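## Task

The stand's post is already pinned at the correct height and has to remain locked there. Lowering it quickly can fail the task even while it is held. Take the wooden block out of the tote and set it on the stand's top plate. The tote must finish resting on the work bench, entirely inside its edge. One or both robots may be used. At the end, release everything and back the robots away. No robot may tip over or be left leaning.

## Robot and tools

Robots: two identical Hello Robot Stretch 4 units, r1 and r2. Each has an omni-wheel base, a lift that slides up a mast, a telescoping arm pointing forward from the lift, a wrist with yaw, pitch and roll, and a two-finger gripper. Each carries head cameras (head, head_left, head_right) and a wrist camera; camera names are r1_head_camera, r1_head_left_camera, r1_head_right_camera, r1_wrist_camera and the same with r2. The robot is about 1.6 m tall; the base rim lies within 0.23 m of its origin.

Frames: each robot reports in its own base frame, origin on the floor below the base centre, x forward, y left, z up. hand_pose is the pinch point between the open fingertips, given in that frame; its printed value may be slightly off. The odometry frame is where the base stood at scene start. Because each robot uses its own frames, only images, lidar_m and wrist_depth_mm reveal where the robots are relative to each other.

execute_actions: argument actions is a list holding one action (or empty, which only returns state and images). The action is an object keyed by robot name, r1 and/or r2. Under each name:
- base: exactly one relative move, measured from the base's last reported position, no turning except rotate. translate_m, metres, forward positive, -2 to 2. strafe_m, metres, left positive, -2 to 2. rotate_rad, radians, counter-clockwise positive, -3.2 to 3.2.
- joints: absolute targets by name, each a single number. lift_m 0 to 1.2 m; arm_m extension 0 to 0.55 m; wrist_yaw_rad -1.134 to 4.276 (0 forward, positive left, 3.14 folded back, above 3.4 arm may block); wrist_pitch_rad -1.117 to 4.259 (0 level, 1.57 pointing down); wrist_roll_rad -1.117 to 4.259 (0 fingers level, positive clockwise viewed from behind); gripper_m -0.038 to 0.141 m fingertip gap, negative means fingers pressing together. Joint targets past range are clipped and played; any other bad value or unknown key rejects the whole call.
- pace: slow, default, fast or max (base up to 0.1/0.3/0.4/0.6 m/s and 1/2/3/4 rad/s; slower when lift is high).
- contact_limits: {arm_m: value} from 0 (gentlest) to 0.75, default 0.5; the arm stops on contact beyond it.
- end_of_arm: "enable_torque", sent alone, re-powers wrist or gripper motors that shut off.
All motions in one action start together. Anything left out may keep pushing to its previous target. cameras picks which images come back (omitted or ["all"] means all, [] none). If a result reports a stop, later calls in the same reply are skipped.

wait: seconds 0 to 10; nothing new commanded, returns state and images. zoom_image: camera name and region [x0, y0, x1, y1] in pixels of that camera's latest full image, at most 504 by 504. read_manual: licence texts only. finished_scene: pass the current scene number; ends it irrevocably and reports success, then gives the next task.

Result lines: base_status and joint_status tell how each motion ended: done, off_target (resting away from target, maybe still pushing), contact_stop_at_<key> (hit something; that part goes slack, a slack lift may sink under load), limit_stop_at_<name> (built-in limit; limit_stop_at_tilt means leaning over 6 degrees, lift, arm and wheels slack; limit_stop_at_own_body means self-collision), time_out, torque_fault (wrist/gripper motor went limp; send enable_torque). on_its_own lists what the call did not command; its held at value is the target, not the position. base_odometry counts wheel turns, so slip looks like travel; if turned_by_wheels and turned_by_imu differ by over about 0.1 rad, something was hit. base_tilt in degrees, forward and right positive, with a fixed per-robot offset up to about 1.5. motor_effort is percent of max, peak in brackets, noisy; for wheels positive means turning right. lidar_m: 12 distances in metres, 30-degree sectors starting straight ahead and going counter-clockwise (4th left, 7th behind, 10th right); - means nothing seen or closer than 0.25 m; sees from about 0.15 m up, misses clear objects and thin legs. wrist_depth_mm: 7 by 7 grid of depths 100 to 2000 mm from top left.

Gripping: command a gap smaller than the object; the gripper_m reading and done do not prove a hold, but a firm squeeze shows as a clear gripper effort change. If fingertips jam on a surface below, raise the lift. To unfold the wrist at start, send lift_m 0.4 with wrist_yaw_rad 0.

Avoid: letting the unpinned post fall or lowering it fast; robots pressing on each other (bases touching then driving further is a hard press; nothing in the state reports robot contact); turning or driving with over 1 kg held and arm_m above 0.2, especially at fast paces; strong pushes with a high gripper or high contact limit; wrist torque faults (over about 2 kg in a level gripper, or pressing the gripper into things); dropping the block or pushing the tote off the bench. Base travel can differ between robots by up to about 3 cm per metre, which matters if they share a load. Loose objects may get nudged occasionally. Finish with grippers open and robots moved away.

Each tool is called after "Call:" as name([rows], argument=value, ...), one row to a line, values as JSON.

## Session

Call:
execute_actions(actions=[], cameras=["r1_head_left_camera","r2_head_left_camera","r1_wrist_camera","r2_wrist_camera"])

Scene clock: 0.00 s.
r1.base_odometry: x=+0.000 y=+0.000 heading=+0.000 (m, m, rad; r1's odometry frame)
r1.turned_by_wheels: +0.000 (rad since the last result)
r1.turned_by_imu: +0.000 (rad since the last result)
r1.base_tilt: forward=-0.3 right=-0.3 (deg)
r1.lidar_m: 0.74 0.95 2.02 3.52 2.20 1.25 1.26 1.61 5.26 1.20 0.82 0.72
r1.base_status: not commanded
r1.joint_positions: lift_m=+0.242 arm_m=+0.003 wrist_yaw_rad=+3.166 wrist_pitch_rad=+0.007 wrist_roll_rad=+0.001 gripper_m=+0.057
r1.joint_status: not commanded
r1.motor_effort: lift_m=+18 arm_m=+0 wrist_yaw_rad=+0 wrist_pitch_rad=-7 wrist_roll_rad=+1 gripper_m=-3 wheel_0=+0 wheel_1=+0 wheel_2=+0 (%)
r1.hand_pose: x=-0.1171 y=+0.0803 z=+0.4178 quat_wxyz=(-0.012, -0.003, +0.001, +1.000) (m; r1's base frame)
r1.wrist_depth_mm: - 139 210 - - - - / - 111 139 - - - - / - 116 140 1499 1808 - - / 142 140 201 - - - - / 216 - - - - - - / 224 1464 199 1499 196 1537 1537 / 224 960 1025 108 1025 976 1060
r2.base_odometry: x=+0.000 y=+0.000 heading=+0.000 (m, m, rad; r2's odometry frame)
r2.turned_by_wheels: +0.000 (rad since the last result)
r2.turned_by_imu: +0.000 (rad since the last result)
r2.base_tilt: forward=+0.0 right=-0.1 (deg)
r2.lidar_m: 1.15 3.05 3.28 4.05 1.54 1.31 1.98 2.17 0.97 0.72 0.73 0.78
r2.base_status: not commanded
r2.joint_positions: lift_m=+0.256 arm_m=+0.001 wrist_yaw_rad=+3.238 wrist_pitch_rad=+0.009 wrist_roll_rad=-0.011 gripper_m=+0.057
r2.joint_status: not commanded
r2.motor_effort: lift_m=+20 arm_m=+0 wrist_yaw_rad=-1 wrist_pitch_rad=-8 wrist_roll_rad=+0 gripper_m=-3 wheel_0=-1 wheel_1=+0 wheel_2=+1 (%)
r2.hand_pose: x=-0.1233 y=+0.0592 z=+0.4318 quat_wxyz=(-0.048, -0.004, -0.006, +0.999) (m; r2's base frame)
r2.wrist_depth_mm: - 143 142 - - - - / - - 139 - - - - / - 103 138 - - - 1576 / - 115 138 - - - - / 189 - - - - - - / 207 - 213 1921 213 1661 1537 / 206 1205 1118 153 1118 1118 1255
pictures: r1_head_left_camera, r1_wrist_camera, r2_head_left_camera, r2_wrist_camera
Images, in order (width x height): r1_head_left_camera 420x672, r1_wrist_camera 616x392, r2_head_left_camera 420x672, r2_wrist_camera 616x392.

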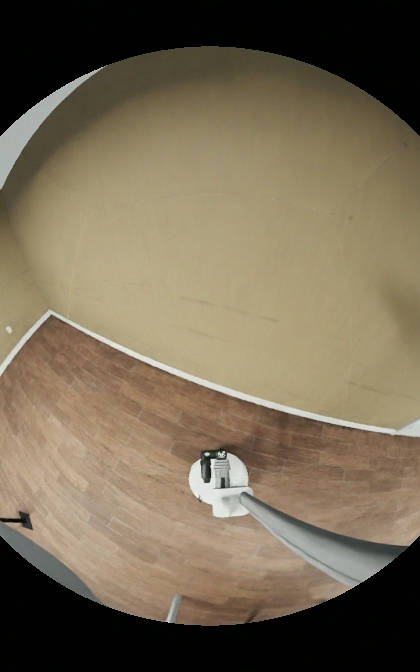

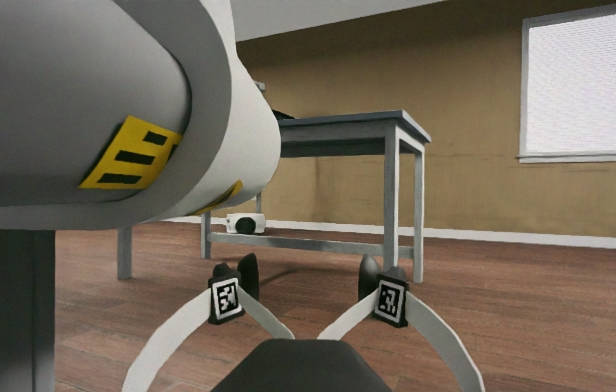

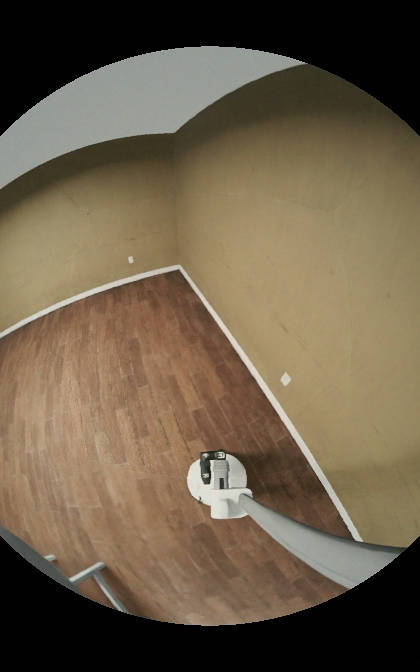

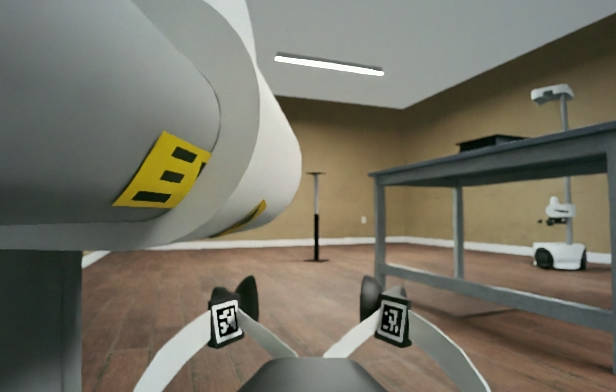

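Call:
execute_actions([
  {"r1":{"base":{"rotate_rad":2.72},"joints":{"lift_m":0.5,"wrist_yaw_rad":0}}},
], cameras=[])

Call:
execute_actions([
  {"r1":{"base":{"strafe_m":0.85},"joints":{"lift_m":1.1,"wrist_pitch_rad":1.0,"gripper_m":0.12},"pace":"fast"}},
], cameras=[])

Call:
execute_actions([
  {"r1":{"base":{"translate_m":0.85},"pace":"fast"}},
], cameras=["r1_head_camera","r1_wrist_camera","r1_head_right_camera"])

Scene clock: 2.90 s.
r1.base_odometry: x=+0.000 y=+0.000 heading=+2.720 (m, m, rad; r1's odometry frame)
r1.turned_by_wheels: +2.720 (rad since the last result)
r1.turned_by_imu: +2.773 (rad since the last result)
r1.base_tilt: forward=-0.2 right=-0.2 (deg)
r1.lidar_m: 1.24 1.31 1.85 2.68 1.05 0.77 0.73 0.76 1.08 3.09 3.62 2.21
r1.base_status: done
r1.joint_positions: lift_m=+0.500 arm_m=+0.003 wrist_yaw_rad=+0.001 wrist_pitch_rad=+0.007 wrist_roll_rad=+0.001 gripper_m=+0.057
r1.joint_status: all done
r1.motor_effort: lift_m=+21(24) arm_m=-1(1) wrist_yaw_rad=-1(6) wrist_pitch_rad=-7(7) wrist_roll_rad=+1(1) gripper_m=-2(4) wheel_0=-1(7) wheel_1=+0(3) wheel_2=-1(9) (%)
r1.hand_pose: x=+0.4620 y=-0.0873 z=+0.6759 quat_wxyz=(+1.000, +0.001, +0.003, +0.000) (m; r1's base frame)
r1.wrist_depth_mm: - - - - - - - / - - - - - - - / - - - - - - - / 1255 - 1499 - - - - / - - - - - - - / - - 199 - 195 - - / 1499 1464 1430 108 1576 1464 1618
r2.base_odometry: x=+0.000 y=+0.000 heading=+0.000 (m, m, rad; r2's odometry frame)
r2.turned_by_wheels: +0.000 (rad since the last result)
r2.turned_by_imu: +0.000 (rad since the last result)
r2.base_tilt: forward=+0.0 right=+0.0 (deg)
r2.lidar_m: 1.18 3.03 3.25 4.06 1.60 1.37 2.01 2.17 0.95 0.74 0.72 0.77
r2.base_status: not commanded
r2.joint_positions: lift_m=+0.256 arm_m=+0.001 wrist_yaw_rad=+3.238 wrist_pitch_rad=+0.009 wrist_roll_rad=-0.011 gripper_m=+0.057
r2.joint_status: not commanded
r2.motor_effort: lift_m=+19(20) arm_m=+0(0) wrist_yaw_rad=+0(1) wrist_pitch_rad=-8(8) wrist_roll_rad=-1(0) gripper_m=-2(4) wheel_0=+0(0) wheel_1=+0(0) wheel_2=+1(1) (%)
r2.hand_pose: x=-0.1233 y=+0.0592 z=+0.4318 quat_wxyz=(-0.048, -0.004, -0.006, +0.999) (m; r2's base frame)
r2.wrist_depth_mm: - 142 142 - - - - / - - 139 - - - - / - 103 138 - - - 1537 / - 114 138 - - - - / 189 - - - - - - / 207 1983 214 1921 214 1661 1499 / 206 1205 1160 153 1118 1098 1255
pictures: none
No camera images: the call's "cameras" was empty. Leave "cameras" out to get every camera's image.

Scene clock: 6.27 s.
r1.base_odometry: x=-0.348 y=-0.776 heading=+2.720 (m, m, rad; r1's odometry frame)
r1.turned_by_wheels: +0.000 (rad since the last result)
r1.turned_by_imu: +0.001 (rad since the last result)
r1.base_tilt: forward=-0.2 right=-0.3 (deg)
r1.lidar_m: 1.26 1.33 4.56 2.66 1.01 0.74 0.71 0.77 1.05 3.06 2.80 1.30
r1.base_status: done
r1.joint_positions: lift_m=+1.100 arm_m=+0.003 wrist_yaw_rad=+0.000 wrist_pitch_rad=+1.001 wrist_roll_rad=+0.001 gripper_m=+0.120
r1.joint_status: all done
r1.motor_effort: lift_m=+21(24) arm_m=-1(1) wrist_yaw_rad=+1(1) wrist_pitch_rad=-5(3) wrist_roll_rad=+1(1) gripper_m=-2(4) wheel_0=+2(10) wheel_1=+1(11) wheel_2=-1(2) (%)
r1.hand_pose: x=+0.3290 y=-0.0874 z=+1.0350 quat_wxyz=(+0.877, +0.000, +0.480, +0.000) (m; r1's base frame)
r1.wrist_depth_mm: - - - - 1983 1921 - / 1863 1808 1808 1808 1756 1756 1756 / 1618 1618 1661 1618 1661 1576 1618 / 1464 1464 1464 1499 1464 1499 1464 / 1336 1366 1336 1336 1366 1336 1366 / 1229 1229 1205 1255 1205 1205 1229 / 1138 1138 1160 108 1138 1160 1138
r2.base_odometry: x=+0.000 y=+0.000 heading=+0.000 (m, m, rad; r2's odometry frame)
r2.turned_by_wheels: +0.000 (rad since the last result)
r2.turned_by_imu: +0.000 (rad since the last result)
r2.base_tilt: forward=+0.0 right=+0.1 (deg)
r2.lidar_m: 1.16 3.05 3.27 4.05 1.57 1.35 2.02 2.16 0.93 0.75 0.72 0.77
r2.base_status: not commanded
r2.joint_positions: lift_m=+0.256 arm_m=+0.001 wrist_yaw_rad=+3.238 wrist_pitch_rad=+0.009 wrist_roll_rad=-0.011 gripper_m=+0.057
r2.joint_status: not commanded
r2.motor_effort: lift_m=+20(19) arm_m=+0(0) wrist_yaw_rad=-1(1) wrist_pitch_rad=-7(7) wrist_roll_rad=+0(1) gripper_m=-5(3) wheel_0=-1(0) wheel_1=+0(0) wheel_2=+1(1) (%)
r2.hand_pose: x=-0.1233 y=+0.0592 z=+0.4318 quat_wxyz=(-0.048, -0.004, -0.006, +0.999) (m; r2's base frame)
r2.wrist_depth_mm: - 142 142 - - - - / - - 139 - - - - / - 103 138 - - - 1618 / - 114 138 - - - - / 189 - - - - - - / 207 1983 213 1921 212 1661 1537 / 206 1182 1118 153 1118 1098 1255
pictures: none
No camera images: the call's "cameras" was empty. Leave "cameras" out to get every camera's image.

Scene clock: 10.33 s.
r1.base_odometry: x=-1.124 y=-0.428 heading=+2.720 (m, m, rad; r1's odometry frame)
r1.turned_by_wheels: +0.000 (rad since the last result)
r1.turned_by_imu: +0.001 (rad since the last result)
r1.base_tilt: forward=-0.2 right=-0.2 (deg)
r1.lidar_m: 0.39 0.44 0.60 4.39 2.19 1.63 1.58 1.65 2.33 4.34 0.58 0.42
r1.base_status: done
r1.joint_positions: lift_m=+1.100 arm_m=+0.003 wrist_yaw_rad=+0.000 wrist_pitch_rad=+1.001 wrist_roll_rad=+0.001 gripper_m=+0.120
r1.joint_status: not commanded
r1.motor_effort: lift_m=+21(21) arm_m=-1(1) wrist_yaw_rad=+1(1) wrist_pitch_rad=-5(4) wrist_roll_rad=+0(2) gripper_m=-3(1) wheel_0=-1(5) wheel_1=-1(6) wheel_2=+2(6) (%)
r1.hand_pose: x=+0.3290 y=-0.0874 z=+1.0350 quat_wxyz=(+0.877, +0.000, +0.480, +0.000) (m; r1's base frame)
r1.wrist_depth_mm: 809 798 768 683 809 798 798 / 715 707 699 691 715 715 715 / 654 627 603 597 640 640 647 / 585 591 585 580 580 580 574 / 535 535 535 535 530 535 530 / 1229 1229 508 1205 504 504 778 / 1160 1138 1138 108 1138 1098 1160
r2.base_odometry: x=+0.000 y=+0.000 heading=+0.000 (m, m, rad; r2's odometry frame)
r2.turned_by_wheels: +0.000 (rad since the last result)
r2.turned_by_imu: +0.001 (rad since the last result)
r2.base_tilt: forward=+0.1 right=-0.1 (deg)
r2.lidar_m: 1.19 3.07 3.28 4.02 1.58 1.33 2.00 2.16 0.96 0.76 0.72 0.75
r2.base_status: not commanded
r2.joint_positions: lift_m=+0.256 arm_m=+0.001 wrist_yaw_rad=+3.238 wrist_pitch_rad=+0.009 wrist_roll_rad=-0.011 gripper_m=+0.057
r2.joint_status: not commanded
r2.motor_effort: lift_m=+19(19) arm_m=+0(0) wrist_yaw_rad=-1(1) wrist_pitch_rad=-7(8) wrist_roll_rad=+0(0) gripper_m=-3(4) wheel_0=+0(0) wheel_1=+0(0) wheel_2=+1(1) (%)
r2.hand_pose: x=-0.1233 y=+0.0592 z=+0.4318 quat_wxyz=(-0.048, -0.004, -0.006, +0.999) (m; r2's base frame)
r2.wrist_depth_mm: - 142 142 - - - - / - - 138 - - - - / - 103 138 - - - 1499 / - 114 138 - - - - / 189 - - - - - - / 208 1921 214 1983 212 1708 1537 / 206 1182 1118 153 1118 1098 1255
pictures: r1_head_camera, r1_head_right_camera, r1_wrist_camera
Images, in order (width x height): r1_head_camera 420x560, r1_head_right_camera 420x672, r1_wrist_camera 616x392.

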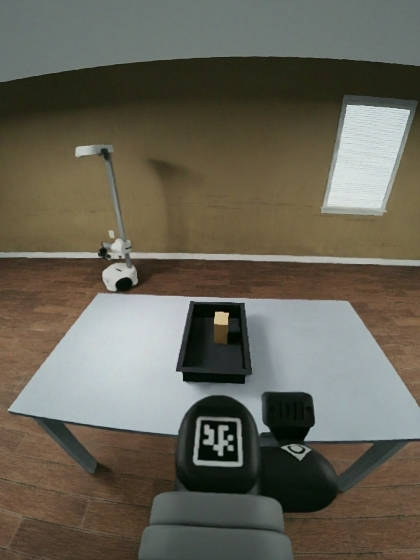

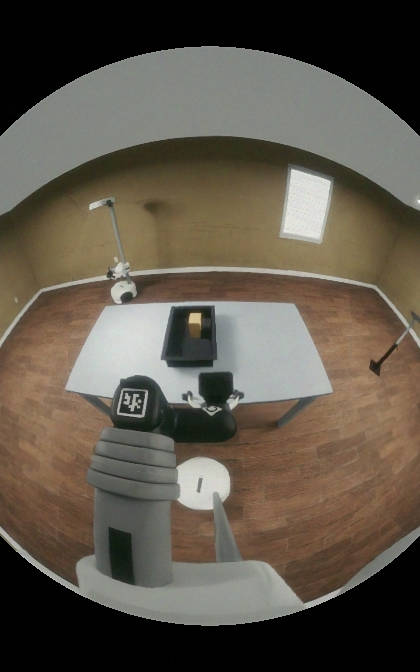

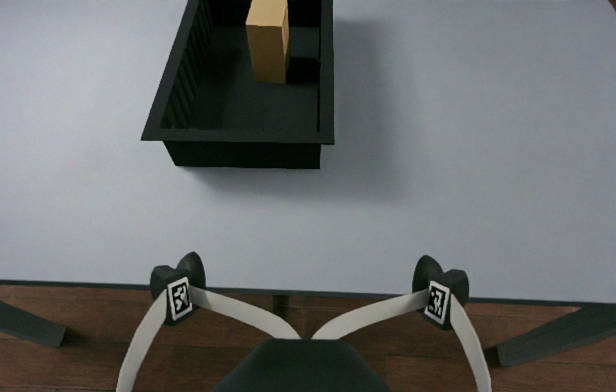

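Call:
execute_actions([
  {"r1":{"base":{"translate_m":0.18},"joints":{"arm_m":0.51,"wrist_pitch_rad":1.57}}},
], cameras=["r1_wrist_camera"])

Scene clock: 13.03 s.
r1.base_odometry: x=-1.288 y=-0.354 heading=+2.720 (m, m, rad; r1's odometry frame)
r1.turned_by_wheels: +0.000 (rad since the last result)
r1.turned_by_imu: -0.001 (rad since the last result)
r1.base_tilt: forward=-0.2 right=-0.2 (deg)
r1.lidar_m: 0.25 0.25 0.33 4.39 2.44 1.84 1.75 1.86 2.55 4.35 0.32 0.25
r1.base_status: done
r1.joint_positions: lift_m=+1.100 arm_m=+0.509 wrist_yaw_rad=+0.000 wrist_pitch_rad=+1.570 wrist_roll_rad=+0.001 gripper_m=+0.120
r1.joint_status: all done
r1.motor_effort: lift_m=+21(21) arm_m=+6(7) wrist_yaw_rad=+0(2) wrist_pitch_rad=+0(2) wrist_roll_rad=+2(1) gripper_m=-1(2) wheel_0=-1(5) wheel_1=-2(5) wheel_2=+0(15) (%)
r1.hand_pose: x=+0.6800 y=-0.0874 z=+0.9894 quat_wxyz=(+0.707, +0.000, +0.707, +0.000) (m; r1's base frame)
r1.wrist_depth_mm: 452 452 452 452 449 449 445 / 459 455 452 449 452 452 449 / 455 433 455 449 452 449 449 / 455 455 452 452 452 449 452 / 462 455 334 452 455 452 452 / 462 413 334 452 452 455 452 / 462 418 455 108 459 455 452
r2.base_odometry: x=+0.000 y=+0.000 heading=+0.000 (m, m, rad; r2's odometry frame)
r2.turned_by_wheels: +0.000 (rad since the last result)
r2.turned_by_imu: +0.000 (rad since the last result)
r2.base_tilt: forward=+0.1 right=+0.0 (deg)
r2.lidar_m: 1.17 3.05 3.26 4.06 1.52 1.36 2.01 2.20 0.97 0.73 0.71 0.77
r2.base_status: not commanded
r2.joint_positions: lift_m=+0.256 arm_m=+0.001 wrist_yaw_rad=+3.238 wrist_pitch_rad=+0.009 wrist_roll_rad=-0.011 gripper_m=+0.057
r2.joint_status: not commanded
r2.motor_effort: lift_m=+19(19) arm_m=+0(0) wrist_yaw_rad=-1(1) wrist_pitch_rad=-7(8) wrist_roll_rad=+0(0) gripper_m=-4(3) wheel_0=-1(0) wheel_1=+0(0) wheel_2=+1(1) (%)
r2.hand_pose: x=-0.1233 y=+0.0592 z=+0.4318 quat_wxyz=(-0.048, -0.004, -0.006, +0.999) (m; r2's base frame)
r2.wrist_depth_mm: - 142 142 - - - - / - - 138 - - - - / - 103 138 - - - 1537 / - 114 138 - - - - / 189 - - - - - - / 207 1921 213 1921 213 1808 1537 / 206 1160 1118 153 1118 1118 1255
pictures: r1_wrist_camera
Images, in order (width x height): r1_wrist_camera 616x392.

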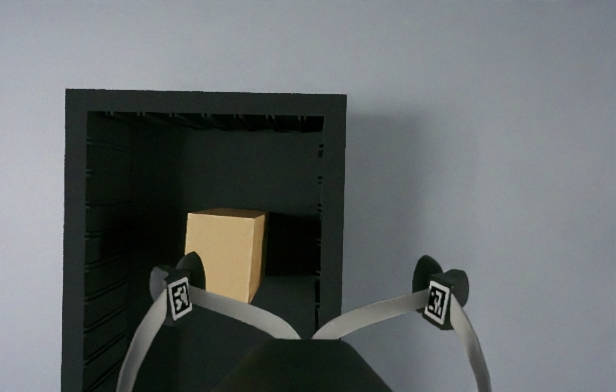

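Call:
execute_actions([
  {"r1":{"base":{"strafe_m":0.085},"joints":{"arm_m":0.5,"gripper_m":0.1,"wrist_roll_rad":0.08,"lift_m":1.03}}},
], cameras=[])

Call:
execute_actions([
  {"r1":{"joints":{"lift_m":0.94}}},
], cameras=["r1_wrist_camera"])

Scene clock: 14.57 s.
r1.base_odometry: x=-1.323 y=-0.432 heading=+2.720 (m, m, rad; r1's odometry frame)
r1.turned_by_wheels: +0.000 (rad since the last result)
r1.turned_by_imu: +0.000 (rad since the last result)
r1.base_tilt: forward=-0.2 right=-0.2 (deg)
r1.lidar_m: 0.25 0.25 0.34 4.31 2.42 1.82 1.76 1.84 2.57 4.44 0.34 0.25
r1.base_status: done
r1.joint_positions: lift_m=+1.030 arm_m=+0.501 wrist_yaw_rad=+0.000 wrist_pitch_rad=+1.570 wrist_roll_rad=+0.079 gripper_m=+0.100
r1.joint_status: all done
r1.motor_effort: lift_m=+14(20) arm_m=-6(7) wrist_yaw_rad=+0(0) wrist_pitch_rad=-1(1) wrist_roll_rad=+3(4) gripper_m=-1(1) wheel_0=+2(9) wheel_1=+0(8) wheel_2=-1(3) (%)
r1.hand_pose: x=+0.6722 y=-0.0874 z=+0.9201 quat_wxyz=(+0.707, +0.028, +0.706, -0.028) (m; r1's base frame)
r1.wrist_depth_mm: 389 387 382 384 382 379 377 / 389 298 304 296 296 382 379 / 387 322 384 382 379 382 382 / 389 338 384 382 379 382 382 / 389 336 384 263 382 387 384 / 392 306 218 263 216 384 382 / 389 324 387 108 382 387 387
r2.base_odometry: x=+0.000 y=+0.000 heading=+0.000 (m, m, rad; r2's odometry frame)
r2.turned_by_wheels: +0.000 (rad since the last result)
r2.turned_by_imu: +0.000 (rad since the last result)
r2.base_tilt: forward=+0.1 right=+0.0 (deg)
r2.lidar_m: 1.20 3.05 3.30 4.04 1.58 1.33 2.00 2.12 1.00 0.74 0.72 0.77
r2.base_status: not commanded
r2.joint_positions: lift_m=+0.256 arm_m=+0.001 wrist_yaw_rad=+3.238 wrist_pitch_rad=+0.009 wrist_roll_rad=-0.011 gripper_m=+0.057
r2.joint_status: not commanded
r2.motor_effort: lift_m=+19(20) arm_m=+0(0) wrist_yaw_rad=-1(1) wrist_pitch_rad=-8(7) wrist_roll_rad=+0(1) gripper_m=-5(6) wheel_0=+0(0) wheel_1=+0(0) wheel_2=+1(1) (%)
r2.hand_pose: x=-0.1233 y=+0.0592 z=+0.4318 quat_wxyz=(-0.048, -0.004, -0.006, +0.999) (m; r2's base frame)
r2.wrist_depth_mm: - 142 141 - - - - / - - 139 - - - - / - 103 138 - - 1921 1537 / - 114 138 - - - - / 188 - - - - - - / 207 1921 213 1983 213 1661 1499 / 206 1205 1138 153 1138 1098 1281
pictures: none
No camera images: the call's "cameras" was empty. Leave "cameras" out to get every camera's image.

Scene clock: 15.93 s.
r1.base_odometry: x=-1.323 y=-0.432 heading=+2.720 (m, m, rad; r1's odometry frame)
r1.turned_by_wheels: +0.000 (rad since the last result)
r1.turned_by_imu: +0.000 (rad since the last result)
r1.base_tilt: forward=-0.2 right=-0.2 (deg)
r1.lidar_m: 0.25 0.25 0.34 4.30 2.42 1.82 1.75 1.85 2.54 4.44 0.31 0.25
r1.base_status: not commanded
r1.joint_positions: lift_m=+0.940 arm_m=+0.501 wrist_yaw_rad=+0.000 wrist_pitch_rad=+1.570 wrist_roll_rad=+0.080 gripper_m=+0.100
r1.joint_status: all done
r1.motor_effort: lift_m=+13(12) arm_m=-6(6) wrist_yaw_rad=+0(0) wrist_pitch_rad=-1(1) wrist_roll_rad=+3(3) gripper_m=-5(1) wheel_0=+2(2) wheel_1=+0(0) wheel_2=-1(1) (%)
r1.hand_pose: x=+0.6722 y=-0.0874 z=+0.8301 quat_wxyz=(+0.707, +0.028, +0.706, -0.028) (m; r1's base frame)
r1.wrist_depth_mm: 208 208 207 206 206 206 291 / 214 253 272 287 282 206 293 / 211 293 293 293 291 209 291 / 210 294 294 293 291 212 294 / 217 290 294 174 287 216 293 / 214 267 196 174 189 207 296 / 212 251 297 108 293 207 294
r2.base_odometry: x=+0.000 y=+0.000 heading=+0.000 (m, m, rad; r2's odometry frame)
r2.turned_by_wheels: +0.000 (rad since the last result)
r2.turned_by_imu: +0.000 (rad since the last result)
r2.base_tilt: forward=+0.1 right=+0.0 (deg)
r2.lidar_m: 1.18 3.04 3.28 4.07 1.55 1.35 2.03 2.15 0.94 0.74 0.72 0.81
r2.base_status: not commanded
r2.joint_positions: lift_m=+0.256 arm_m=+0.001 wrist_yaw_rad=+3.238 wrist_pitch_rad=+0.009 wrist_roll_rad=-0.011 gripper_m=+0.057
r2.joint_status: not commanded
r2.motor_effort: lift_m=+19(20) arm_m=+0(0) wrist_yaw_rad=-1(0) wrist_pitch_rad=-8(8) wrist_roll_rad=-1(1) gripper_m=-4(4) wheel_0=+0(0) wheel_1=+0(0) wheel_2=+1(1) (%)
r2.hand_pose: x=-0.1233 y=+0.0592 z=+0.4318 quat_wxyz=(-0.048, -0.004, -0.006, +0.999) (m; r2's base frame)
r2.wrist_depth_mm: - 143 142 - - - - / - - 139 - - - - / - 103 138 - - 1863 1537 / - 114 138 - - - - / 189 - - - - - - / 206 1921 213 1921 213 1661 1499 / 206 1182 1118 153 1138 1118 1255
pictures: r1_wrist_camera
Images, in order (width x height): r1_wrist_camera 616x392.

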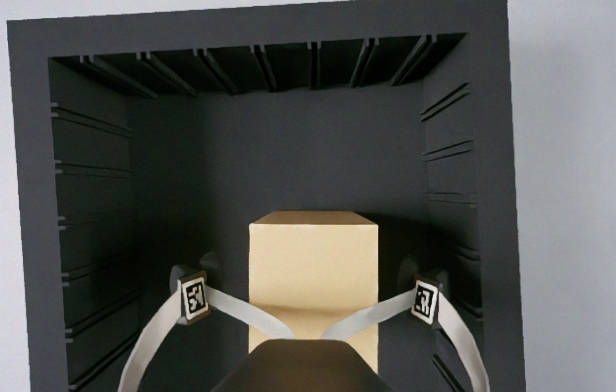

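Call:
execute_actions([
  {"r1":{"joints":{"gripper_m":0.02}}},
], cameras=[])

Call:
execute_actions([
  {"r1":{"joints":{"lift_m":1.19},"base":{"translate_m":-0.1}}},
], cameras=[])

Call:
execute_actions([
  {"r1":{"joints":{"arm_m":0.3,"wrist_roll_rad":0},"base":{"strafe_m":-2.0},"pace":"fast"}},
], cameras=["r1_wrist_camera","r1_head_camera","r2_wrist_camera"])

Scene clock: 17.87 s.
r1.base_odometry: x=-1.323 y=-0.432 heading=+2.720 (m, m, rad; r1's odometry frame)
r1.turned_by_wheels: +0.000 (rad since the last result)
r1.turned_by_imu: +0.000 (rad since the last result)
r1.base_tilt: forward=-0.2 right=-0.3 (deg)
r1.lidar_m: 0.25 0.25 0.33 4.31 2.44 1.83 1.75 1.86 2.58 4.43 0.32 0.25
r1.base_status: not commanded
r1.joint_positions: lift_m=+0.940 arm_m=+0.501 wrist_yaw_rad=+0.000 wrist_pitch_rad=+1.570 wrist_roll_rad=+0.080 gripper_m=+0.020
r1.joint_status: all done
r1.motor_effort: lift_m=+14(14) arm_m=-6(6) wrist_yaw_rad=+0(0) wrist_pitch_rad=-1(1) wrist_roll_rad=+1(3) gripper_m=-21(20) wheel_0=+1(1) wheel_1=+1(1) wheel_2=-1(1) (%)
r1.hand_pose: x=+0.6722 y=-0.0874 z=+0.8300 quat_wxyz=(+0.707, +0.028, +0.706, -0.028) (m; r1's base frame)
r1.wrist_depth_mm: 208 207 206 206 205 204 290 / 213 252 273 289 285 206 291 / 211 293 293 293 291 211 293 / 210 293 294 293 291 213 293 / 216 290 293 164 291 216 293 / 213 253 183 164 182 206 294 / 211 263 296 108 293 206 294
r2.base_odometry: x=+0.000 y=+0.000 heading=+0.000 (m, m, rad; r2's odometry frame)
r2.turned_by_wheels: +0.000 (rad since the last result)
r2.turned_by_imu: +0.000 (rad since the last result)
r2.base_tilt: forward=+0.1 right=-0.1 (deg)
r2.lidar_m: 1.18 3.06 3.27 4.06 1.59 1.33 1.97 2.13 0.97 0.73 0.71 0.79
r2.base_status: not commanded
r2.joint_positions: lift_m=+0.256 arm_m=+0.001 wrist_yaw_rad=+3.238 wrist_pitch_rad=+0.009 wrist_roll_rad=-0.011 gripper_m=+0.057
r2.joint_status: not commanded
r2.motor_effort: lift_m=+20(20) arm_m=+0(0) wrist_yaw_rad=+0(0) wrist_pitch_rad=-8(8) wrist_roll_rad=+0(1) gripper_m=-3(2) wheel_0=+0(0) wheel_1=+0(0) wheel_2=+1(1) (%)
r2.hand_pose: x=-0.1233 y=+0.0592 z=+0.4318 quat_wxyz=(-0.048, -0.004, -0.006, +0.999) (m; r2's base frame)
r2.wrist_depth_mm: - 142 142 - - - - / - - 139 - - - - / - 103 138 - - 1863 1537 / - 115 138 - - - - / 189 - - - - - - / 207 1983 213 - 213 1756 1499 / 206 1182 1118 153 1138 1098 1255
pictures: none
No camera images: the call's "cameras" was empty. Leave "cameras" out to get every camera's image.

Scene clock: 19.97 s.
r1.base_odometry: x=-1.232 y=-0.473 heading=+2.720 (m, m, rad; r1's odometry frame)
r1.turned_by_wheels: +0.000 (rad since the last result)
r1.turned_by_imu: +0.000 (rad since the last result)
r1.base_tilt: forward=-0.2 right=-0.2 (deg)
r1.lidar_m: 0.30 0.34 0.48 4.32 2.30 1.72 1.65 1.76 2.44 4.44 0.45 0.33
r1.base_status: done
r1.joint_positions: lift_m=+1.190 arm_m=+0.501 wrist_yaw_rad=+0.000 wrist_pitch_rad=+1.570 wrist_roll_rad=+0.080 gripper_m=+0.020
r1.joint_status: all done
r1.motor_effort: lift_m=+23(25) arm_m=-6(6) wrist_yaw_rad=+0(0) wrist_pitch_rad=-1(1) wrist_roll_rad=+3(3) gripper_m=-18(21) wheel_0=+0(6) wheel_1=+0(3) wheel_2=+0(14) (%)
r1.hand_pose: x=+0.6722 y=-0.0874 z=+1.0793 quat_wxyz=(+0.707, +0.028, +0.706, -0.028) (m; r1's base frame)
r1.wrist_depth_mm: 544 539 469 484 535 535 535 / 544 544 539 539 539 539 535 / 549 549 544 544 535 535 539 / 549 544 544 544 535 539 539 / 549 544 455 163 455 544 544 / 549 549 183 164 182 549 539 / 554 549 469 108 544 539 544
r2.base_odometry: x=+0.000 y=+0.000 heading=+0.000 (m, m, rad; r2's odometry frame)
r2.turned_by_wheels: +0.000 (rad since the last result)
r2.turned_by_imu: +0.000 (rad since the last result)
r2.base_tilt: forward=+0.1 right=+0.0 (deg)
r2.lidar_m: 1.20 3.05 3.29 4.06 1.56 1.35 2.02 2.15 0.98 0.73 0.73 0.80
r2.base_status: not commanded
r2.joint_positions: lift_m=+0.256 arm_m=+0.001 wrist_yaw_rad=+3.238 wrist_pitch_rad=+0.009 wrist_roll_rad=-0.011 gripper_m=+0.057
r2.joint_status: not commanded
r2.motor_effort: lift_m=+20(19) arm_m=+0(0) wrist_yaw_rad=-1(1) wrist_pitch_rad=-8(8) wrist_roll_rad=+0(1) gripper_m=-3(4) wheel_0=-1(0) wheel_1=+0(0) wheel_2=+1(1) (%)
r2.hand_pose: x=-0.1233 y=+0.0592 z=+0.4318 quat_wxyz=(-0.048, -0.004, -0.006, +0.999) (m; r2's base frame)
r2.wrist_depth_mm: - 142 141 - - - - / - - 138 - - - - / - 103 138 - - - 1537 / - 115 138 - - - - / 189 - - - - - - / 208 1921 213 1921 213 1756 1537 / 206 1205 1118 153 1138 1078 1255
pictures: none
No camera images: the call's "cameras" was empty. Leave "cameras" out to get every camera's image.

Scene clock: 27.90 s.
r1.base_odometry: x=-0.413 y=+1.352 heading=+2.720 (m, m, rad; r1's odometry frame)
r1.turned_by_wheels: +0.000 (rad since the last result)
r1.turned_by_imu: -0.004 (rad since the last result)
r1.base_tilt: forward=-0.2 right=-0.2 (deg)
r1.lidar_m: 3.02 3.18 1.22 1.25 2.38 1.73 1.68 1.77 2.47 2.39 2.51 0.79
r1.base_status: done
r1.joint_positions: lift_m=+1.190 arm_m=+0.301 wrist_yaw_rad=+0.000 wrist_pitch_rad=+1.570 wrist_roll_rad=+0.000 gripper_m=+0.020
r1.joint_status: all done
r1.motor_effort: lift_m=+23(23) arm_m=-6(7) wrist_yaw_rad=+0(0) wrist_pitch_rad=-1(2) wrist_roll_rad=+0(2) gripper_m=-20(21) wheel_0=+0(9) wheel_1=+0(8) wheel_2=+1(4) (%)
r1.hand_pose: x=+0.4722 y=-0.0874 z=+1.0793 quat_wxyz=(+0.707, +0.000, +0.707, +0.000) (m; r1's base frame)
r1.wrist_depth_mm: 1281 1308 1308 1281 1281 1281 1255 / 1308 1308 1308 1281 1281 1281 1281 / 1308 1308 1308 1281 1281 1308 1255 / 1281 1308 1308 1281 1281 1308 1308 / 1308 1281 1308 164 1281 1281 1281 / 1336 1336 183 165 182 1281 1281 / 1336 1336 1308 108 1308 1308 1308
r2.base_odometry: x=+0.000 y=+0.000 heading=+0.000 (m, m, rad; r2's odometry frame)
r2.turned_by_wheels: +0.000 (rad since the last result)
r2.turned_by_imu: +0.001 (rad since the last result)
r2.base_tilt: forward=+0.0 right=-0.1 (deg)
r2.lidar_m: 1.14 3.05 3.32 4.04 1.55 1.34 2.00 2.13 0.98 0.76 0.72 0.78
r2.base_status: not commanded
r2.joint_positions: lift_m=+0.256 arm_m=+0.001 wrist_yaw_rad=+3.238 wrist_pitch_rad=+0.009 wrist_roll_rad=-0.011 gripper_m=+0.057
r2.joint_status: not commanded
r2.motor_effort: lift_m=+20(20) arm_m=+0(0) wrist_yaw_rad=-1(1) wrist_pitch_rad=-8(7) wrist_roll_rad=-1(1) gripper_m=-3(2) wheel_0=+0(0) wheel_1=+0(0) wheel_2=+1(1) (%)
r2.hand_pose: x=-0.1233 y=+0.0592 z=+0.4318 quat_wxyz=(-0.048, -0.004, -0.006, +0.999) (m; r2's base frame)
r2.wrist_depth_mm: - 142 141 - - - - / - - 139 - - - - / - 103 137 - - - 1576 / - 115 138 - - - - / 189 - - - - - - / 206 1921 213 1921 213 1756 1499 / 206 1205 1138 153 1098 1118 1229
pictures: r1_head_camera, r1_wrist_camera, r2_wrist_camera
Images, in order (width x height): r1_head_camera 420x560, r1_wrist_camera 616x392, r2_wrist_camera 616x392.

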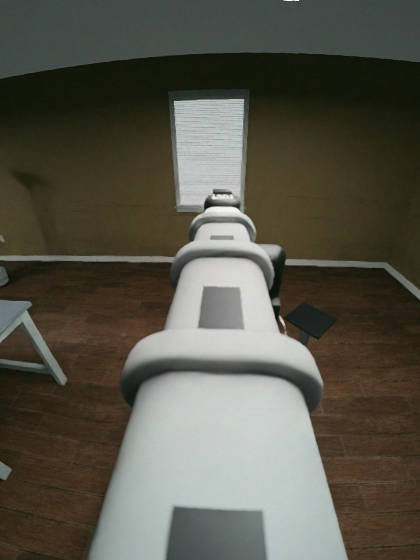

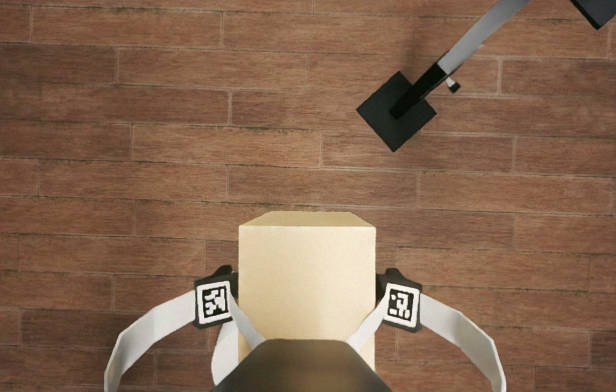

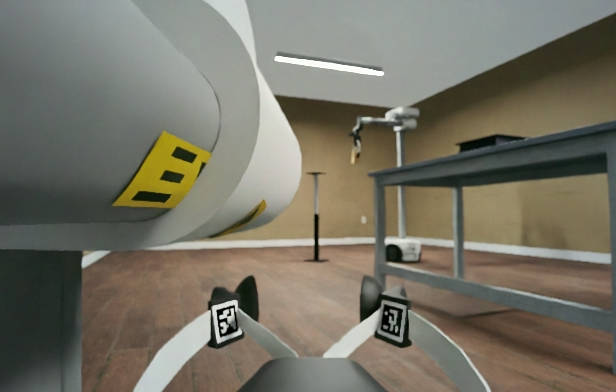

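Call:
execute_actions([
  {"r1":{"base":{"rotate_rad":-0.38},"joints":{"arm_m":0.45}}},
], cameras=[])

Call:
execute_actions([
  {"r1":{"base":{"translate_m":0.2}}},
], cameras=["r1_wrist_camera"])

Scene clock: 29.57 s.
r1.base_odometry: x=-0.413 y=+1.352 heading=+2.340 (m, m, rad; r1's odometry frame)
r1.turned_by_wheels: -0.380 (rad since the last result)
r1.turned_by_imu: -0.388 (rad since the last result)
r1.base_tilt: forward=-0.2 right=-0.2 (deg)
r1.lidar_m: 0.79 3.00 1.47 1.23 4.15 2.14 1.71 1.70 1.87 2.44 2.41 2.63
r1.base_status: done
r1.joint_positions: lift_m=+1.190 arm_m=+0.449 wrist_yaw_rad=+0.000 wrist_pitch_rad=+1.570 wrist_roll_rad=+0.000 gripper_m=+0.020
r1.joint_status: all done
r1.motor_effort: lift_m=+23(23) arm_m=+6(7) wrist_yaw_rad=+0(1) wrist_pitch_rad=+0(1) wrist_roll_rad=+0(0) gripper_m=-21(22) wheel_0=+2(5) wheel_1=-1(5) wheel_2=+2(5) (%)
r1.hand_pose: x=+0.6200 y=-0.0874 z=+1.0793 quat_wxyz=(+0.707, +0.000, +0.707, +0.000) (m; r1's base frame)
r1.wrist_depth_mm: 1281 1308 370 368 1281 1255 1281 / 1281 1308 1308 1255 1255 1281 1281 / 1308 1308 1281 1308 1281 1281 1255 / 1308 1308 1281 1308 1308 1308 1281 / 1336 1336 1308 164 1281 1308 1281 / 1308 1308 183 164 182 1281 1281 / 1308 1308 1336 108 1308 1336 1308
r2.base_odometry: x=+0.000 y=+0.000 heading=+0.000 (m, m, rad; r2's odometry frame)
r2.turned_by_wheels: +0.000 (rad since the last result)
r2.turned_by_imu: +0.000 (rad since the last result)
r2.base_tilt: forward=+0.0 right=+0.0 (deg)
r2.lidar_m: 1.18 3.06 3.27 4.04 1.57 1.32 2.02 2.14 0.99 0.72 0.69 0.78
r2.base_status: not commanded
r2.joint_positions: lift_m=+0.256 arm_m=+0.001 wrist_yaw_rad=+3.238 wrist_pitch_rad=+0.009 wrist_roll_rad=-0.011 gripper_m=+0.057
r2.joint_status: not commanded
r2.motor_effort: lift_m=+19(20) arm_m=+0(0) wrist_yaw_rad=-1(0) wrist_pitch_rad=-7(9) wrist_roll_rad=+0(0) gripper_m=-5(2) wheel_0=+0(0) wheel_1=+0(0) wheel_2=+1(1) (%)
r2.hand_pose: x=-0.1233 y=+0.0592 z=+0.4318 quat_wxyz=(-0.048, -0.004, -0.006, +0.999) (m; r2's base frame)
r2.wrist_depth_mm: - 143 142 - - - - / - - 139 - - - - / - 103 138 - - - 1537 / - 115 138 - - - - / 188 - - - - - - / 207 1863 213 1808 213 1661 1576 / 206 1205 1138 153 1138 1098 1255
pictures: none
No camera images: the call's "cameras" was empty. Leave "cameras" out to get every camera's image.

Scene clock: 31.63 s.
r1.base_odometry: x=-0.552 y=+1.496 heading=+2.340 (m, m, rad; r1's odometry frame)
r1.turned_by_wheels: +0.000 (rad since the last result)
r1.turned_by_imu: +0.000 (rad since the last result)
r1.base_tilt: forward=-0.2 right=-0.1 (deg)
r1.lidar_m: 0.59 2.83 3.12 1.27 1.27 2.36 1.92 1.89 2.09 2.35 2.34 2.57
r1.base_status: done
r1.joint_positions: lift_m=+1.190 arm_m=+0.449 wrist_yaw_rad=+0.000 wrist_pitch_rad=+1.570 wrist_roll_rad=+0.000 gripper_m=+0.020
r1.joint_status: not commanded
r1.motor_effort: lift_m=+23(23) arm_m=+6(6) wrist_yaw_rad=+1(1) wrist_pitch_rad=-1(1) wrist_roll_rad=+0(1) gripper_m=-18(19) wheel_0=+0(7) wheel_1=+1(5) wheel_2=+1(9) (%)
r1.hand_pose: x=+0.6201 y=-0.0874 z=+1.0793 quat_wxyz=(+0.707, +0.000, +0.707, +0.000) (m; r1's base frame)
r1.wrist_depth_mm: 1336 1281 1281 1308 1281 1281 1255 / 1281 1281 1281 1308 1281 1281 1308 / 1308 1281 373 373 1281 1281 1308 / 1308 1308 375 373 1281 1308 1255 / 1308 1336 375 164 1308 1308 1281 / 1336 1308 183 164 181 1281 1308 / 1336 1336 1308 108 1281 1308 1308
r2.base_odometry: x=+0.000 y=+0.000 heading=+0.000 (m, m, rad; r2's odometry frame)
r2.turned_by_wheels: +0.000 (rad since the last result)
r2.turned_by_imu: +0.000 (rad since the last result)
r2.base_tilt: forward=+0.0 right=+0.0 (deg)
r2.lidar_m: 1.18 3.05 3.30 4.04 1.58 1.35 2.00 2.15 0.98 0.73 0.71 0.78
r2.base_status: not commanded
r2.joint_positions: lift_m=+0.256 arm_m=+0.001 wrist_yaw_rad=+3.238 wrist_pitch_rad=+0.009 wrist_roll_rad=-0.011 gripper_m=+0.057
r2.joint_status: not commanded
r2.motor_effort: lift_m=+20(20) arm_m=-1(0) wrist_yaw_rad=+0(1) wrist_pitch_rad=-8(9) wrist_roll_rad=+0(0) gripper_m=-4(4) wheel_0=+0(0) wheel_1=+0(0) wheel_2=+1(1) (%)
r2.hand_pose: x=-0.1233 y=+0.0592 z=+0.4318 quat_wxyz=(-0.048, -0.004, -0.006, +0.999) (m; r2's base frame)
r2.wrist_depth_mm: - 142 142 - - - - / - - 139 - - - - / - 103 138 - - - 1576 / - 114 138 - - - - / 189 - - - - - - / 207 1921 213 1983 213 1661 1499 / 206 1229 1118 153 1138 1138 1255
pictures: r1_wrist_camera
Images, in order (width x height): r1_wrist_camera 616x392.

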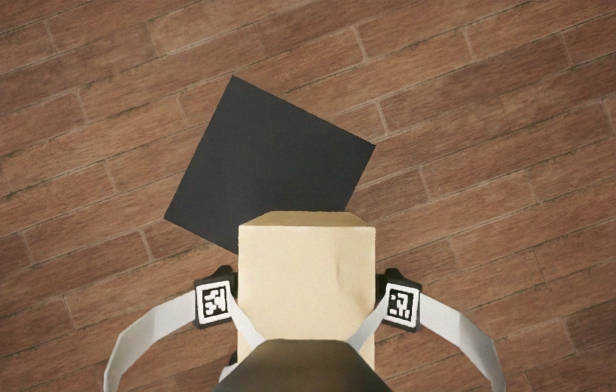

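Centre (270,182), target ~(312,250). Drop 0.087.

Call:
execute_actions([
  {"r1":{"base":{"strafe_m":0.042},"joints":{"arm_m":0.517,"lift_m":1.125,"wrist_roll_rad":0.45}}},
], cameras=[])

Call:
execute_actions([
  {"r1":{"joints":{"lift_m":1.103},"pace":"slow"}},
], cameras=["r1_wrist_camera"])

Call:
execute_actions([
  {"r1":{"joints":{"gripper_m":0.11}}},
], cameras=[])

Call:
execute_actions([
  {"r1":{"joints":{"lift_m":1.195}}},
], cameras=[])

Call:
execute_actions([
  {"r1":{"joints":{"arm_m":0.1}}},
], cameras=["r1_head_right_camera","r2_wrist_camera"])

Scene clock: 33.17 s.
r1.base_odometry: x=-0.582 y=+1.467 heading=+2.340 (m, m, rad; r1's odometry frame)
r1.turned_by_wheels: +0.000 (rad since the last result)
r1.turned_by_imu: +0.000 (rad since the last result)
r1.base_tilt: forward=-0.1 right=-0.2 (deg)
r1.lidar_m: 0.59 2.79 3.10 1.24 1.24 2.38 1.92 1.90 2.10 2.41 2.37 2.62
r1.base_status: done
r1.joint_positions: lift_m=+1.125 arm_m=+0.516 wrist_yaw_rad=+0.000 wrist_pitch_rad=+1.570 wrist_roll_rad=+0.449 gripper_m=+0.020
r1.joint_status: all done
r1.motor_effort: lift_m=+14(21) arm_m=+6(7) wrist_yaw_rad=+1(0) wrist_pitch_rad=+0(2) wrist_roll_rad=+2(7) gripper_m=-20(22) wheel_0=+1(9) wheel_1=-1(4) wheel_2=+0(4) (%)
r1.hand_pose: x=+0.6870 y=-0.0874 z=+1.0150 quat_wxyz=(+0.690, +0.158, +0.689, -0.158) (m; r1's base frame)
r1.wrist_depth_mm: 1255 1229 1255 1229 1229 1205 1229 / 1229 1255 1229 1205 1229 1205 1205 / 1255 1229 1229 1229 1229 1229 1205 / 1229 1255 309 309 307 1229 1229 / 1255 1255 310 164 309 1229 1229 / 1255 1229 183 164 182 1229 1229 / 1255 1229 1281 108 1060 1229 1229
r2.base_odometry: x=+0.000 y=+0.000 heading=+0.000 (m, m, rad; r2's odometry frame)
r2.turned_by_wheels: +0.000 (rad since the last result)
r2.turned_by_imu: +0.000 (rad since the last result)
r2.base_tilt: forward=+0.0 right=+0.0 (deg)
r2.lidar_m: 1.16 3.04 3.31 4.07 1.55 1.36 1.98 2.14 0.98 0.74 0.72 0.79
r2.base_status: not commanded
r2.joint_positions: lift_m=+0.256 arm_m=+0.001 wrist_yaw_rad=+3.238 wrist_pitch_rad=+0.009 wrist_roll_rad=-0.011 gripper_m=+0.057
r2.joint_status: not commanded
r2.motor_effort: lift_m=+20(19) arm_m=+0(0) wrist_yaw_rad=+0(1) wrist_pitch_rad=-8(7) wrist_roll_rad=+0(0) gripper_m=-4(5) wheel_0=+0(0) wheel_1=+0(0) wheel_2=+1(1) (%)
r2.hand_pose: x=-0.1233 y=+0.0592 z=+0.4318 quat_wxyz=(-0.048, -0.004, -0.006, +0.999) (m; r2's base frame)
r2.wrist_depth_mm: - 142 142 - - - - / - - 139 - - - - / - 103 138 - - - 1576 / - 115 138 - - - - / 189 - - - - - - / 208 1921 213 1983 213 1708 1537 / 206 1229 1160 153 1118 1118 1281
pictures: none
No camera images: the call's "cameras" was empty. Leave "cameras" out to get every camera's image.

Scene clock: 34.10 s.
r1.base_odometry: x=-0.582 y=+1.467 heading=+2.340 (m, m, rad; r1's odometry frame)
r1.turned_by_wheels: +0.000 (rad since the last result)
r1.turned_by_imu: +0.000 (rad since the last result)
r1.base_tilt: forward=-0.2 right=-0.2 (deg)
r1.lidar_m: 0.59 2.79 3.10 1.24 1.24 2.37 1.93 1.91 2.09 2.39 2.38 2.64
r1.base_status: not commanded
r1.joint_positions: lift_m=+1.103 arm_m=+0.516 wrist_yaw_rad=+0.000 wrist_pitch_rad=+1.570 wrist_roll_rad=+0.449 gripper_m=+0.020
r1.joint_status: all done
r1.motor_effort: lift_m=+14(14) arm_m=+6(6) wrist_yaw_rad=+1(1) wrist_pitch_rad=+0(0) wrist_roll_rad=+3(1) gripper_m=-19(19) wheel_0=+1(1) wheel_1=+0(1) wheel_2=+0(0) (%)
r1.hand_pose: x=+0.6870 y=-0.0874 z=+0.9930 quat_wxyz=(+0.690, +0.158, +0.689, -0.158) (m; r1's base frame)
r1.wrist_depth_mm: 1182 1229 1205 1205 1205 1205 1205 / 1205 1205 1229 1205 1205 1205 1205 / 1229 1229 1205 1229 1205 1205 1182 / 1229 1205 287 285 286 1182 1205 / 1229 1229 290 164 286 1205 1229 / 1229 1229 183 164 182 1205 1205 / 1229 1229 759 108 991 1205 1205
r2.base_odometry: x=+0.000 y=+0.000 heading=+0.000 (m, m, rad; r2's odometry frame)
r2.turned_by_wheels: +0.000 (rad since the last result)
r2.turned_by_imu: +0.000 (rad since the last result)
r2.base_tilt: forward=+0.1 right=+0.0 (deg)
r2.lidar_m: 1.19 3.05 3.27 4.07 1.56 1.30 2.00 2.15 0.98 0.73 0.72 0.78
r2.base_status: not commanded
r2.joint_positions: lift_m=+0.256 arm_m=+0.001 wrist_yaw_rad=+3.238 wrist_pitch_rad=+0.009 wrist_roll_rad=-0.011 gripper_m=+0.057
r2.joint_status: not commanded
r2.motor_effort: lift_m=+19(19) arm_m=+0(0) wrist_yaw_rad=-1(0) wrist_pitch_rad=-8(8) wrist_roll_rad=-1(0) gripper_m=-3(2) wheel_0=+0(0) wheel_1=+0(0) wheel_2=+1(1) (%)
r2.hand_pose: x=-0.1233 y=+0.0592 z=+0.4318 quat_wxyz=(-0.048, -0.004, -0.006, +0.999) (m; r2's base frame)
r2.wrist_depth_mm: - 142 142 - - - - / - - 139 - - - - / - 103 138 - - - 1576 / - 114 138 - - - - / 189 - - - - - - / 206 1983 213 1921 214 1708 1499 / 206 1205 1138 153 1118 1118 1255
pictures: r1_wrist_camera
Images, in order (width x height): r1_wrist_camera 616x392.

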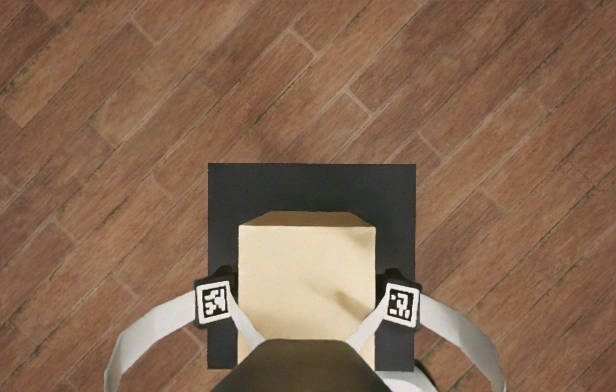

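Scene clock: 35.83 s.
r1.base_odometry: x=-0.582 y=+1.467 heading=+2.340 (m, m, rad; r1's odometry frame)
r1.turned_by_wheels: +0.000 (rad since the last result)
r1.turned_by_imu: +0.000 (rad since the last result)
r1.base_tilt: forward=-0.2 right=-0.2 (deg)
r1.lidar_m: 0.58 2.80 3.14 1.22 1.24 2.39 1.91 1.89 2.10 2.41 2.36 2.61
r1.base_status: not commanded
r1.joint_positions: lift_m=+1.103 arm_m=+0.516 wrist_yaw_rad=+0.000 wrist_pitch_rad=+1.570 wrist_roll_rad=+0.450 gripper_m=+0.110
r1.joint_status: all done
r1.motor_effort: lift_m=+14(14) arm_m=+6(6) wrist_yaw_rad=+2(2) wrist_pitch_rad=-1(8) wrist_roll_rad=+3(2) gripper_m=-2(19) wheel_0=+1(1) wheel_1=+0(0) wheel_2=+0(0) (%)
r1.hand_pose: x=+0.6869 y=-0.0874 z=+0.9930 quat_wxyz=(+0.690, +0.158, +0.689, -0.158) (m; r1's base frame)
r1.wrist_depth_mm: 1229 1205 1205 1205 1205 1205 1182 / 1205 1229 1229 1205 1205 1205 1205 / 1229 1205 1205 1205 1205 1229 1205 / 1205 1229 289 287 286 1205 1205 / 1205 1205 290 168 287 1205 1205 / 1229 1205 192 168 193 1205 1205 / 1205 1229 1229 108 1008 1205 1205
r2.base_odometry: x=+0.000 y=+0.000 heading=+0.000 (m, m, rad; r2's odometry frame)
r2.turned_by_wheels: +0.000 (rad since the last result)
r2.turned_by_imu: +0.000 (rad since the last result)
r2.base_tilt: forward=+0.1 right=+0.0 (deg)
r2.lidar_m: 1.19 3.03 3.25 4.02 1.52 1.36 1.98 2.14 0.98 0.73 0.72 0.79
r2.base_status: not commanded
r2.joint_positions: lift_m=+0.256 arm_m=+0.001 wrist_yaw_rad=+3.238 wrist_pitch_rad=+0.009 wrist_roll_rad=-0.011 gripper_m=+0.057
r2.joint_status: not commanded
r2.motor_effort: lift_m=+20(19) arm_m=+0(0) wrist_yaw_rad=+0(1) wrist_pitch_rad=-8(8) wrist_roll_rad=+0(0) gripper_m=-5(5) wheel_0=-1(0) wheel_1=+0(0) wheel_2=+1(1) (%)
r2.hand_pose: x=-0.1233 y=+0.0592 z=+0.4318 quat_wxyz=(-0.048, -0.004, -0.006, +0.999) (m; r2's base frame)
r2.wrist_depth_mm: - 142 141 - - - - / - - 139 - - - - / - 103 138 - - - 1576 / - 114 138 - - - - / 189 - - - - - - / 208 1921 213 1983 212 1708 1537 / 206 1182 1138 153 1138 1118 1229
pictures: none
No camera images: the call's "cameras" was empty. Leave "cameras" out to get every camera's image.

Scene clock: 37.23 s.
r1.base_odometry: x=-0.582 y=+1.467 heading=+2.340 (m, m, rad; r1's odometry frame)
r1.turned_by_wheels: +0.000 (rad since the last result)
r1.turned_by_imu: +0.000 (rad since the last result)
r1.base_tilt: forward=-0.2 right=-0.2 (deg)
r1.lidar_m: 0.59 2.80 3.11 1.23 1.23 2.39 1.91 1.90 2.09 2.41 2.37 2.60
r1.base_status: not commanded
r1.joint_positions: lift_m=+1.195 arm_m=+0.516 wrist_yaw_rad=+0.000 wrist_pitch_rad=+1.570 wrist_roll_rad=+0.450 gripper_m=+0.110
r1.joint_status: all done
r1.motor_effort: lift_m=+22(22) arm_m=+6(6) wrist_yaw_rad=+2(2) wrist_pitch_rad=-1(2) wrist_roll_rad=+2(3) gripper_m=-3(2) wheel_0=+1(1) wheel_1=+0(0) wheel_2=+0(0) (%)
r1.hand_pose: x=+0.6870 y=-0.0874 z=+1.0844 quat_wxyz=(+0.690, +0.158, +0.689, -0.158) (m; r1's base frame)
r1.wrist_depth_mm: 1308 1308 1281 1281 1255 1281 1281 / 1308 1308 1308 1281 1308 1308 1281 / 1308 1336 1308 1281 1281 1255 1281 / 1281 1308 1308 379 1308 1308 1281 / 1336 1308 1336 259 377 1308 1281 / 1336 1308 379 259 216 1281 1336 / 1336 1308 1308 108 1160 1308 1281
r2.base_odometry: x=+0.000 y=+0.000 heading=+0.000 (m, m, rad; r2's odometry frame)
r2.turned_by_wheels: +0.000 (rad since the last result)
r2.turned_by_imu: +0.000 (rad since the last result)
r2.base_tilt: forward=+0.0 right=-0.1 (deg)
r2.lidar_m: 1.18 3.06 3.28 4.04 1.58 1.33 2.01 2.14 0.96 0.74 0.70 0.80
r2.base_status: not commanded
r2.joint_positions: lift_m=+0.256 arm_m=+0.001 wrist_yaw_rad=+3.238 wrist_pitch_rad=+0.009 wrist_roll_rad=-0.011 gripper_m=+0.057
r2.joint_status: not commanded
r2.motor_effort: lift_m=+19(19) arm_m=+0(0) wrist_yaw_rad=+0(1) wrist_pitch_rad=-7(8) wrist_roll_rad=+0(1) gripper_m=-3(3) wheel_0=+0(0) wheel_1=+0(0) wheel_2=+1(1) (%)
r2.hand_pose: x=-0.1233 y=+0.0592 z=+0.4318 quat_wxyz=(-0.048, -0.004, -0.006, +0.999) (m; r2's base frame)
r2.wrist_depth_mm: - 142 142 - - - - / - - 139 - - - - / - 103 138 - - - 1537 / - 114 138 - - - - / 189 - - - - - - / 206 1921 213 1921 213 1661 1499 / 206 1205 1118 153 1138 1118 1281
pictures: none
No camera images: the call's "cameras" was empty. Leave "cameras" out to get every camera's image.

Scene clock: 39.57 s.
r1.base_odometry: x=-0.582 y=+1.467 heading=+2.340 (m, m, rad; r1's odometry frame)
r1.turned_by_wheels: +0.000 (rad since the last result)
r1.turned_by_imu: +0.000 (rad since the last result)
r1.base_tilt: forward=-0.3 right=-0.2 (deg)
r1.lidar_m: 0.59 2.79 3.13 1.23 1.24 2.39 1.93 1.89 2.09 2.40 2.39 2.63
r1.base_status: not commanded
r1.joint_positions: lift_m=+1.195 arm_m=+0.101 wrist_yaw_rad=+0.000 wrist_pitch_rad=+1.570 wrist_roll_rad=+0.450 gripper_m=+0.110
r1.joint_status: all done
r1.motor_effort: lift_m=+22(22) arm_m=-6(7) wrist_yaw_rad=+1(2) wrist_pitch_rad=-2(1) wrist_roll_rad=+2(3) gripper_m=-2(4) wheel_0=+1(1) wheel_1=+0(0) wheel_2=+0(0) (%)
r1.hand_pose: x=+0.2722 y=-0.0874 z=+1.0844 quat_wxyz=(+0.689, +0.158, +0.689, -0.158) (m; r1's base frame)
r1.wrist_depth_mm: 1281 1308 1308 1281 1308 1281 1308 / 1308 1336 1308 1308 1281 1281 1255 / 1281 1308 1308 1281 1308 1281 1281 / 1308 1308 1308 1281 1308 1281 1308 / 1336 1336 1336 1098 1308 1308 1308 / 1308 1366 1160 1078 216 1281 1308 / 1308 1336 1308 108 1281 1336 1281
r2.base_odometry: x=+0.000 y=+0.000 heading=+0.000 (m, m, rad; r2's odometry frame)
r2.turned_by_wheels: +0.000 (rad since the last result)
r2.turned_by_imu: +0.000 (rad since the last result)
r2.base_tilt: forward=+0.0 right=+0.0 (deg)
r2.lidar_m: 1.16 3.06 3.28 4.05 1.59 1.34 2.00 2.19 0.95 0.73 0.71 0.78
r2.base_status: not commanded
r2.joint_positions: lift_m=+0.256 arm_m=+0.001 wrist_yaw_rad=+3.238 wrist_pitch_rad=+0.009 wrist_roll_rad=-0.011 gripper_m=+0.057
r2.joint_status: not commanded
r2.motor_effort: lift_m=+20(20) arm_m=+0(0) wrist_yaw_rad=-1(1) wrist_pitch_rad=-8(7) wrist_roll_rad=+0(0) gripper_m=-1(6) wheel_0=+0(0) wheel_1=+0(0) wheel_2=+1(1) (%)
r2.hand_pose: x=-0.1233 y=+0.0592 z=+0.4318 quat_wxyz=(-0.048, -0.004, -0.006, +0.999) (m; r2's base frame)
r2.wrist_depth_mm: - 143 142 - - - - / - - 139 - - - - / - 103 138 - - - 1537 / - 114 138 - - - - / 189 - - - - - - / 208 1983 213 1983 212 1708 1537 / 206 1182 1118 153 1118 1118 1281
pictures: r1_head_right_camera, r2_wrist_camera
Images, in order (width x height): r1_head_right_camera 420x672, r2_wrist_camera 616x392.

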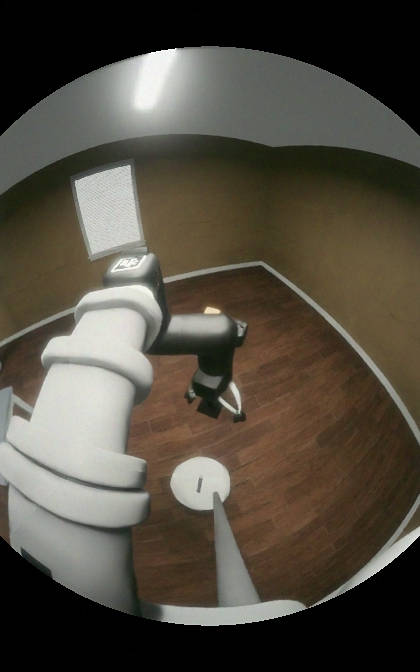

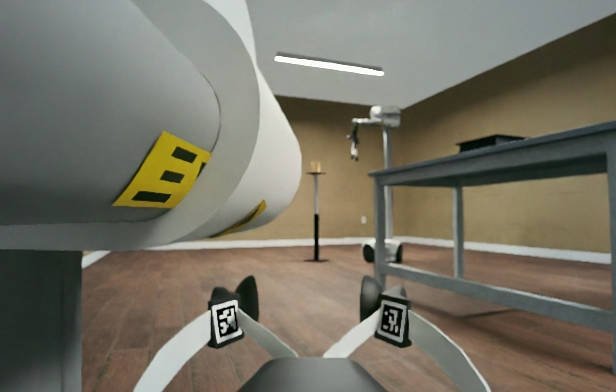

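Call:
finished_scene(scene=2)

The scene is finished: the task was done.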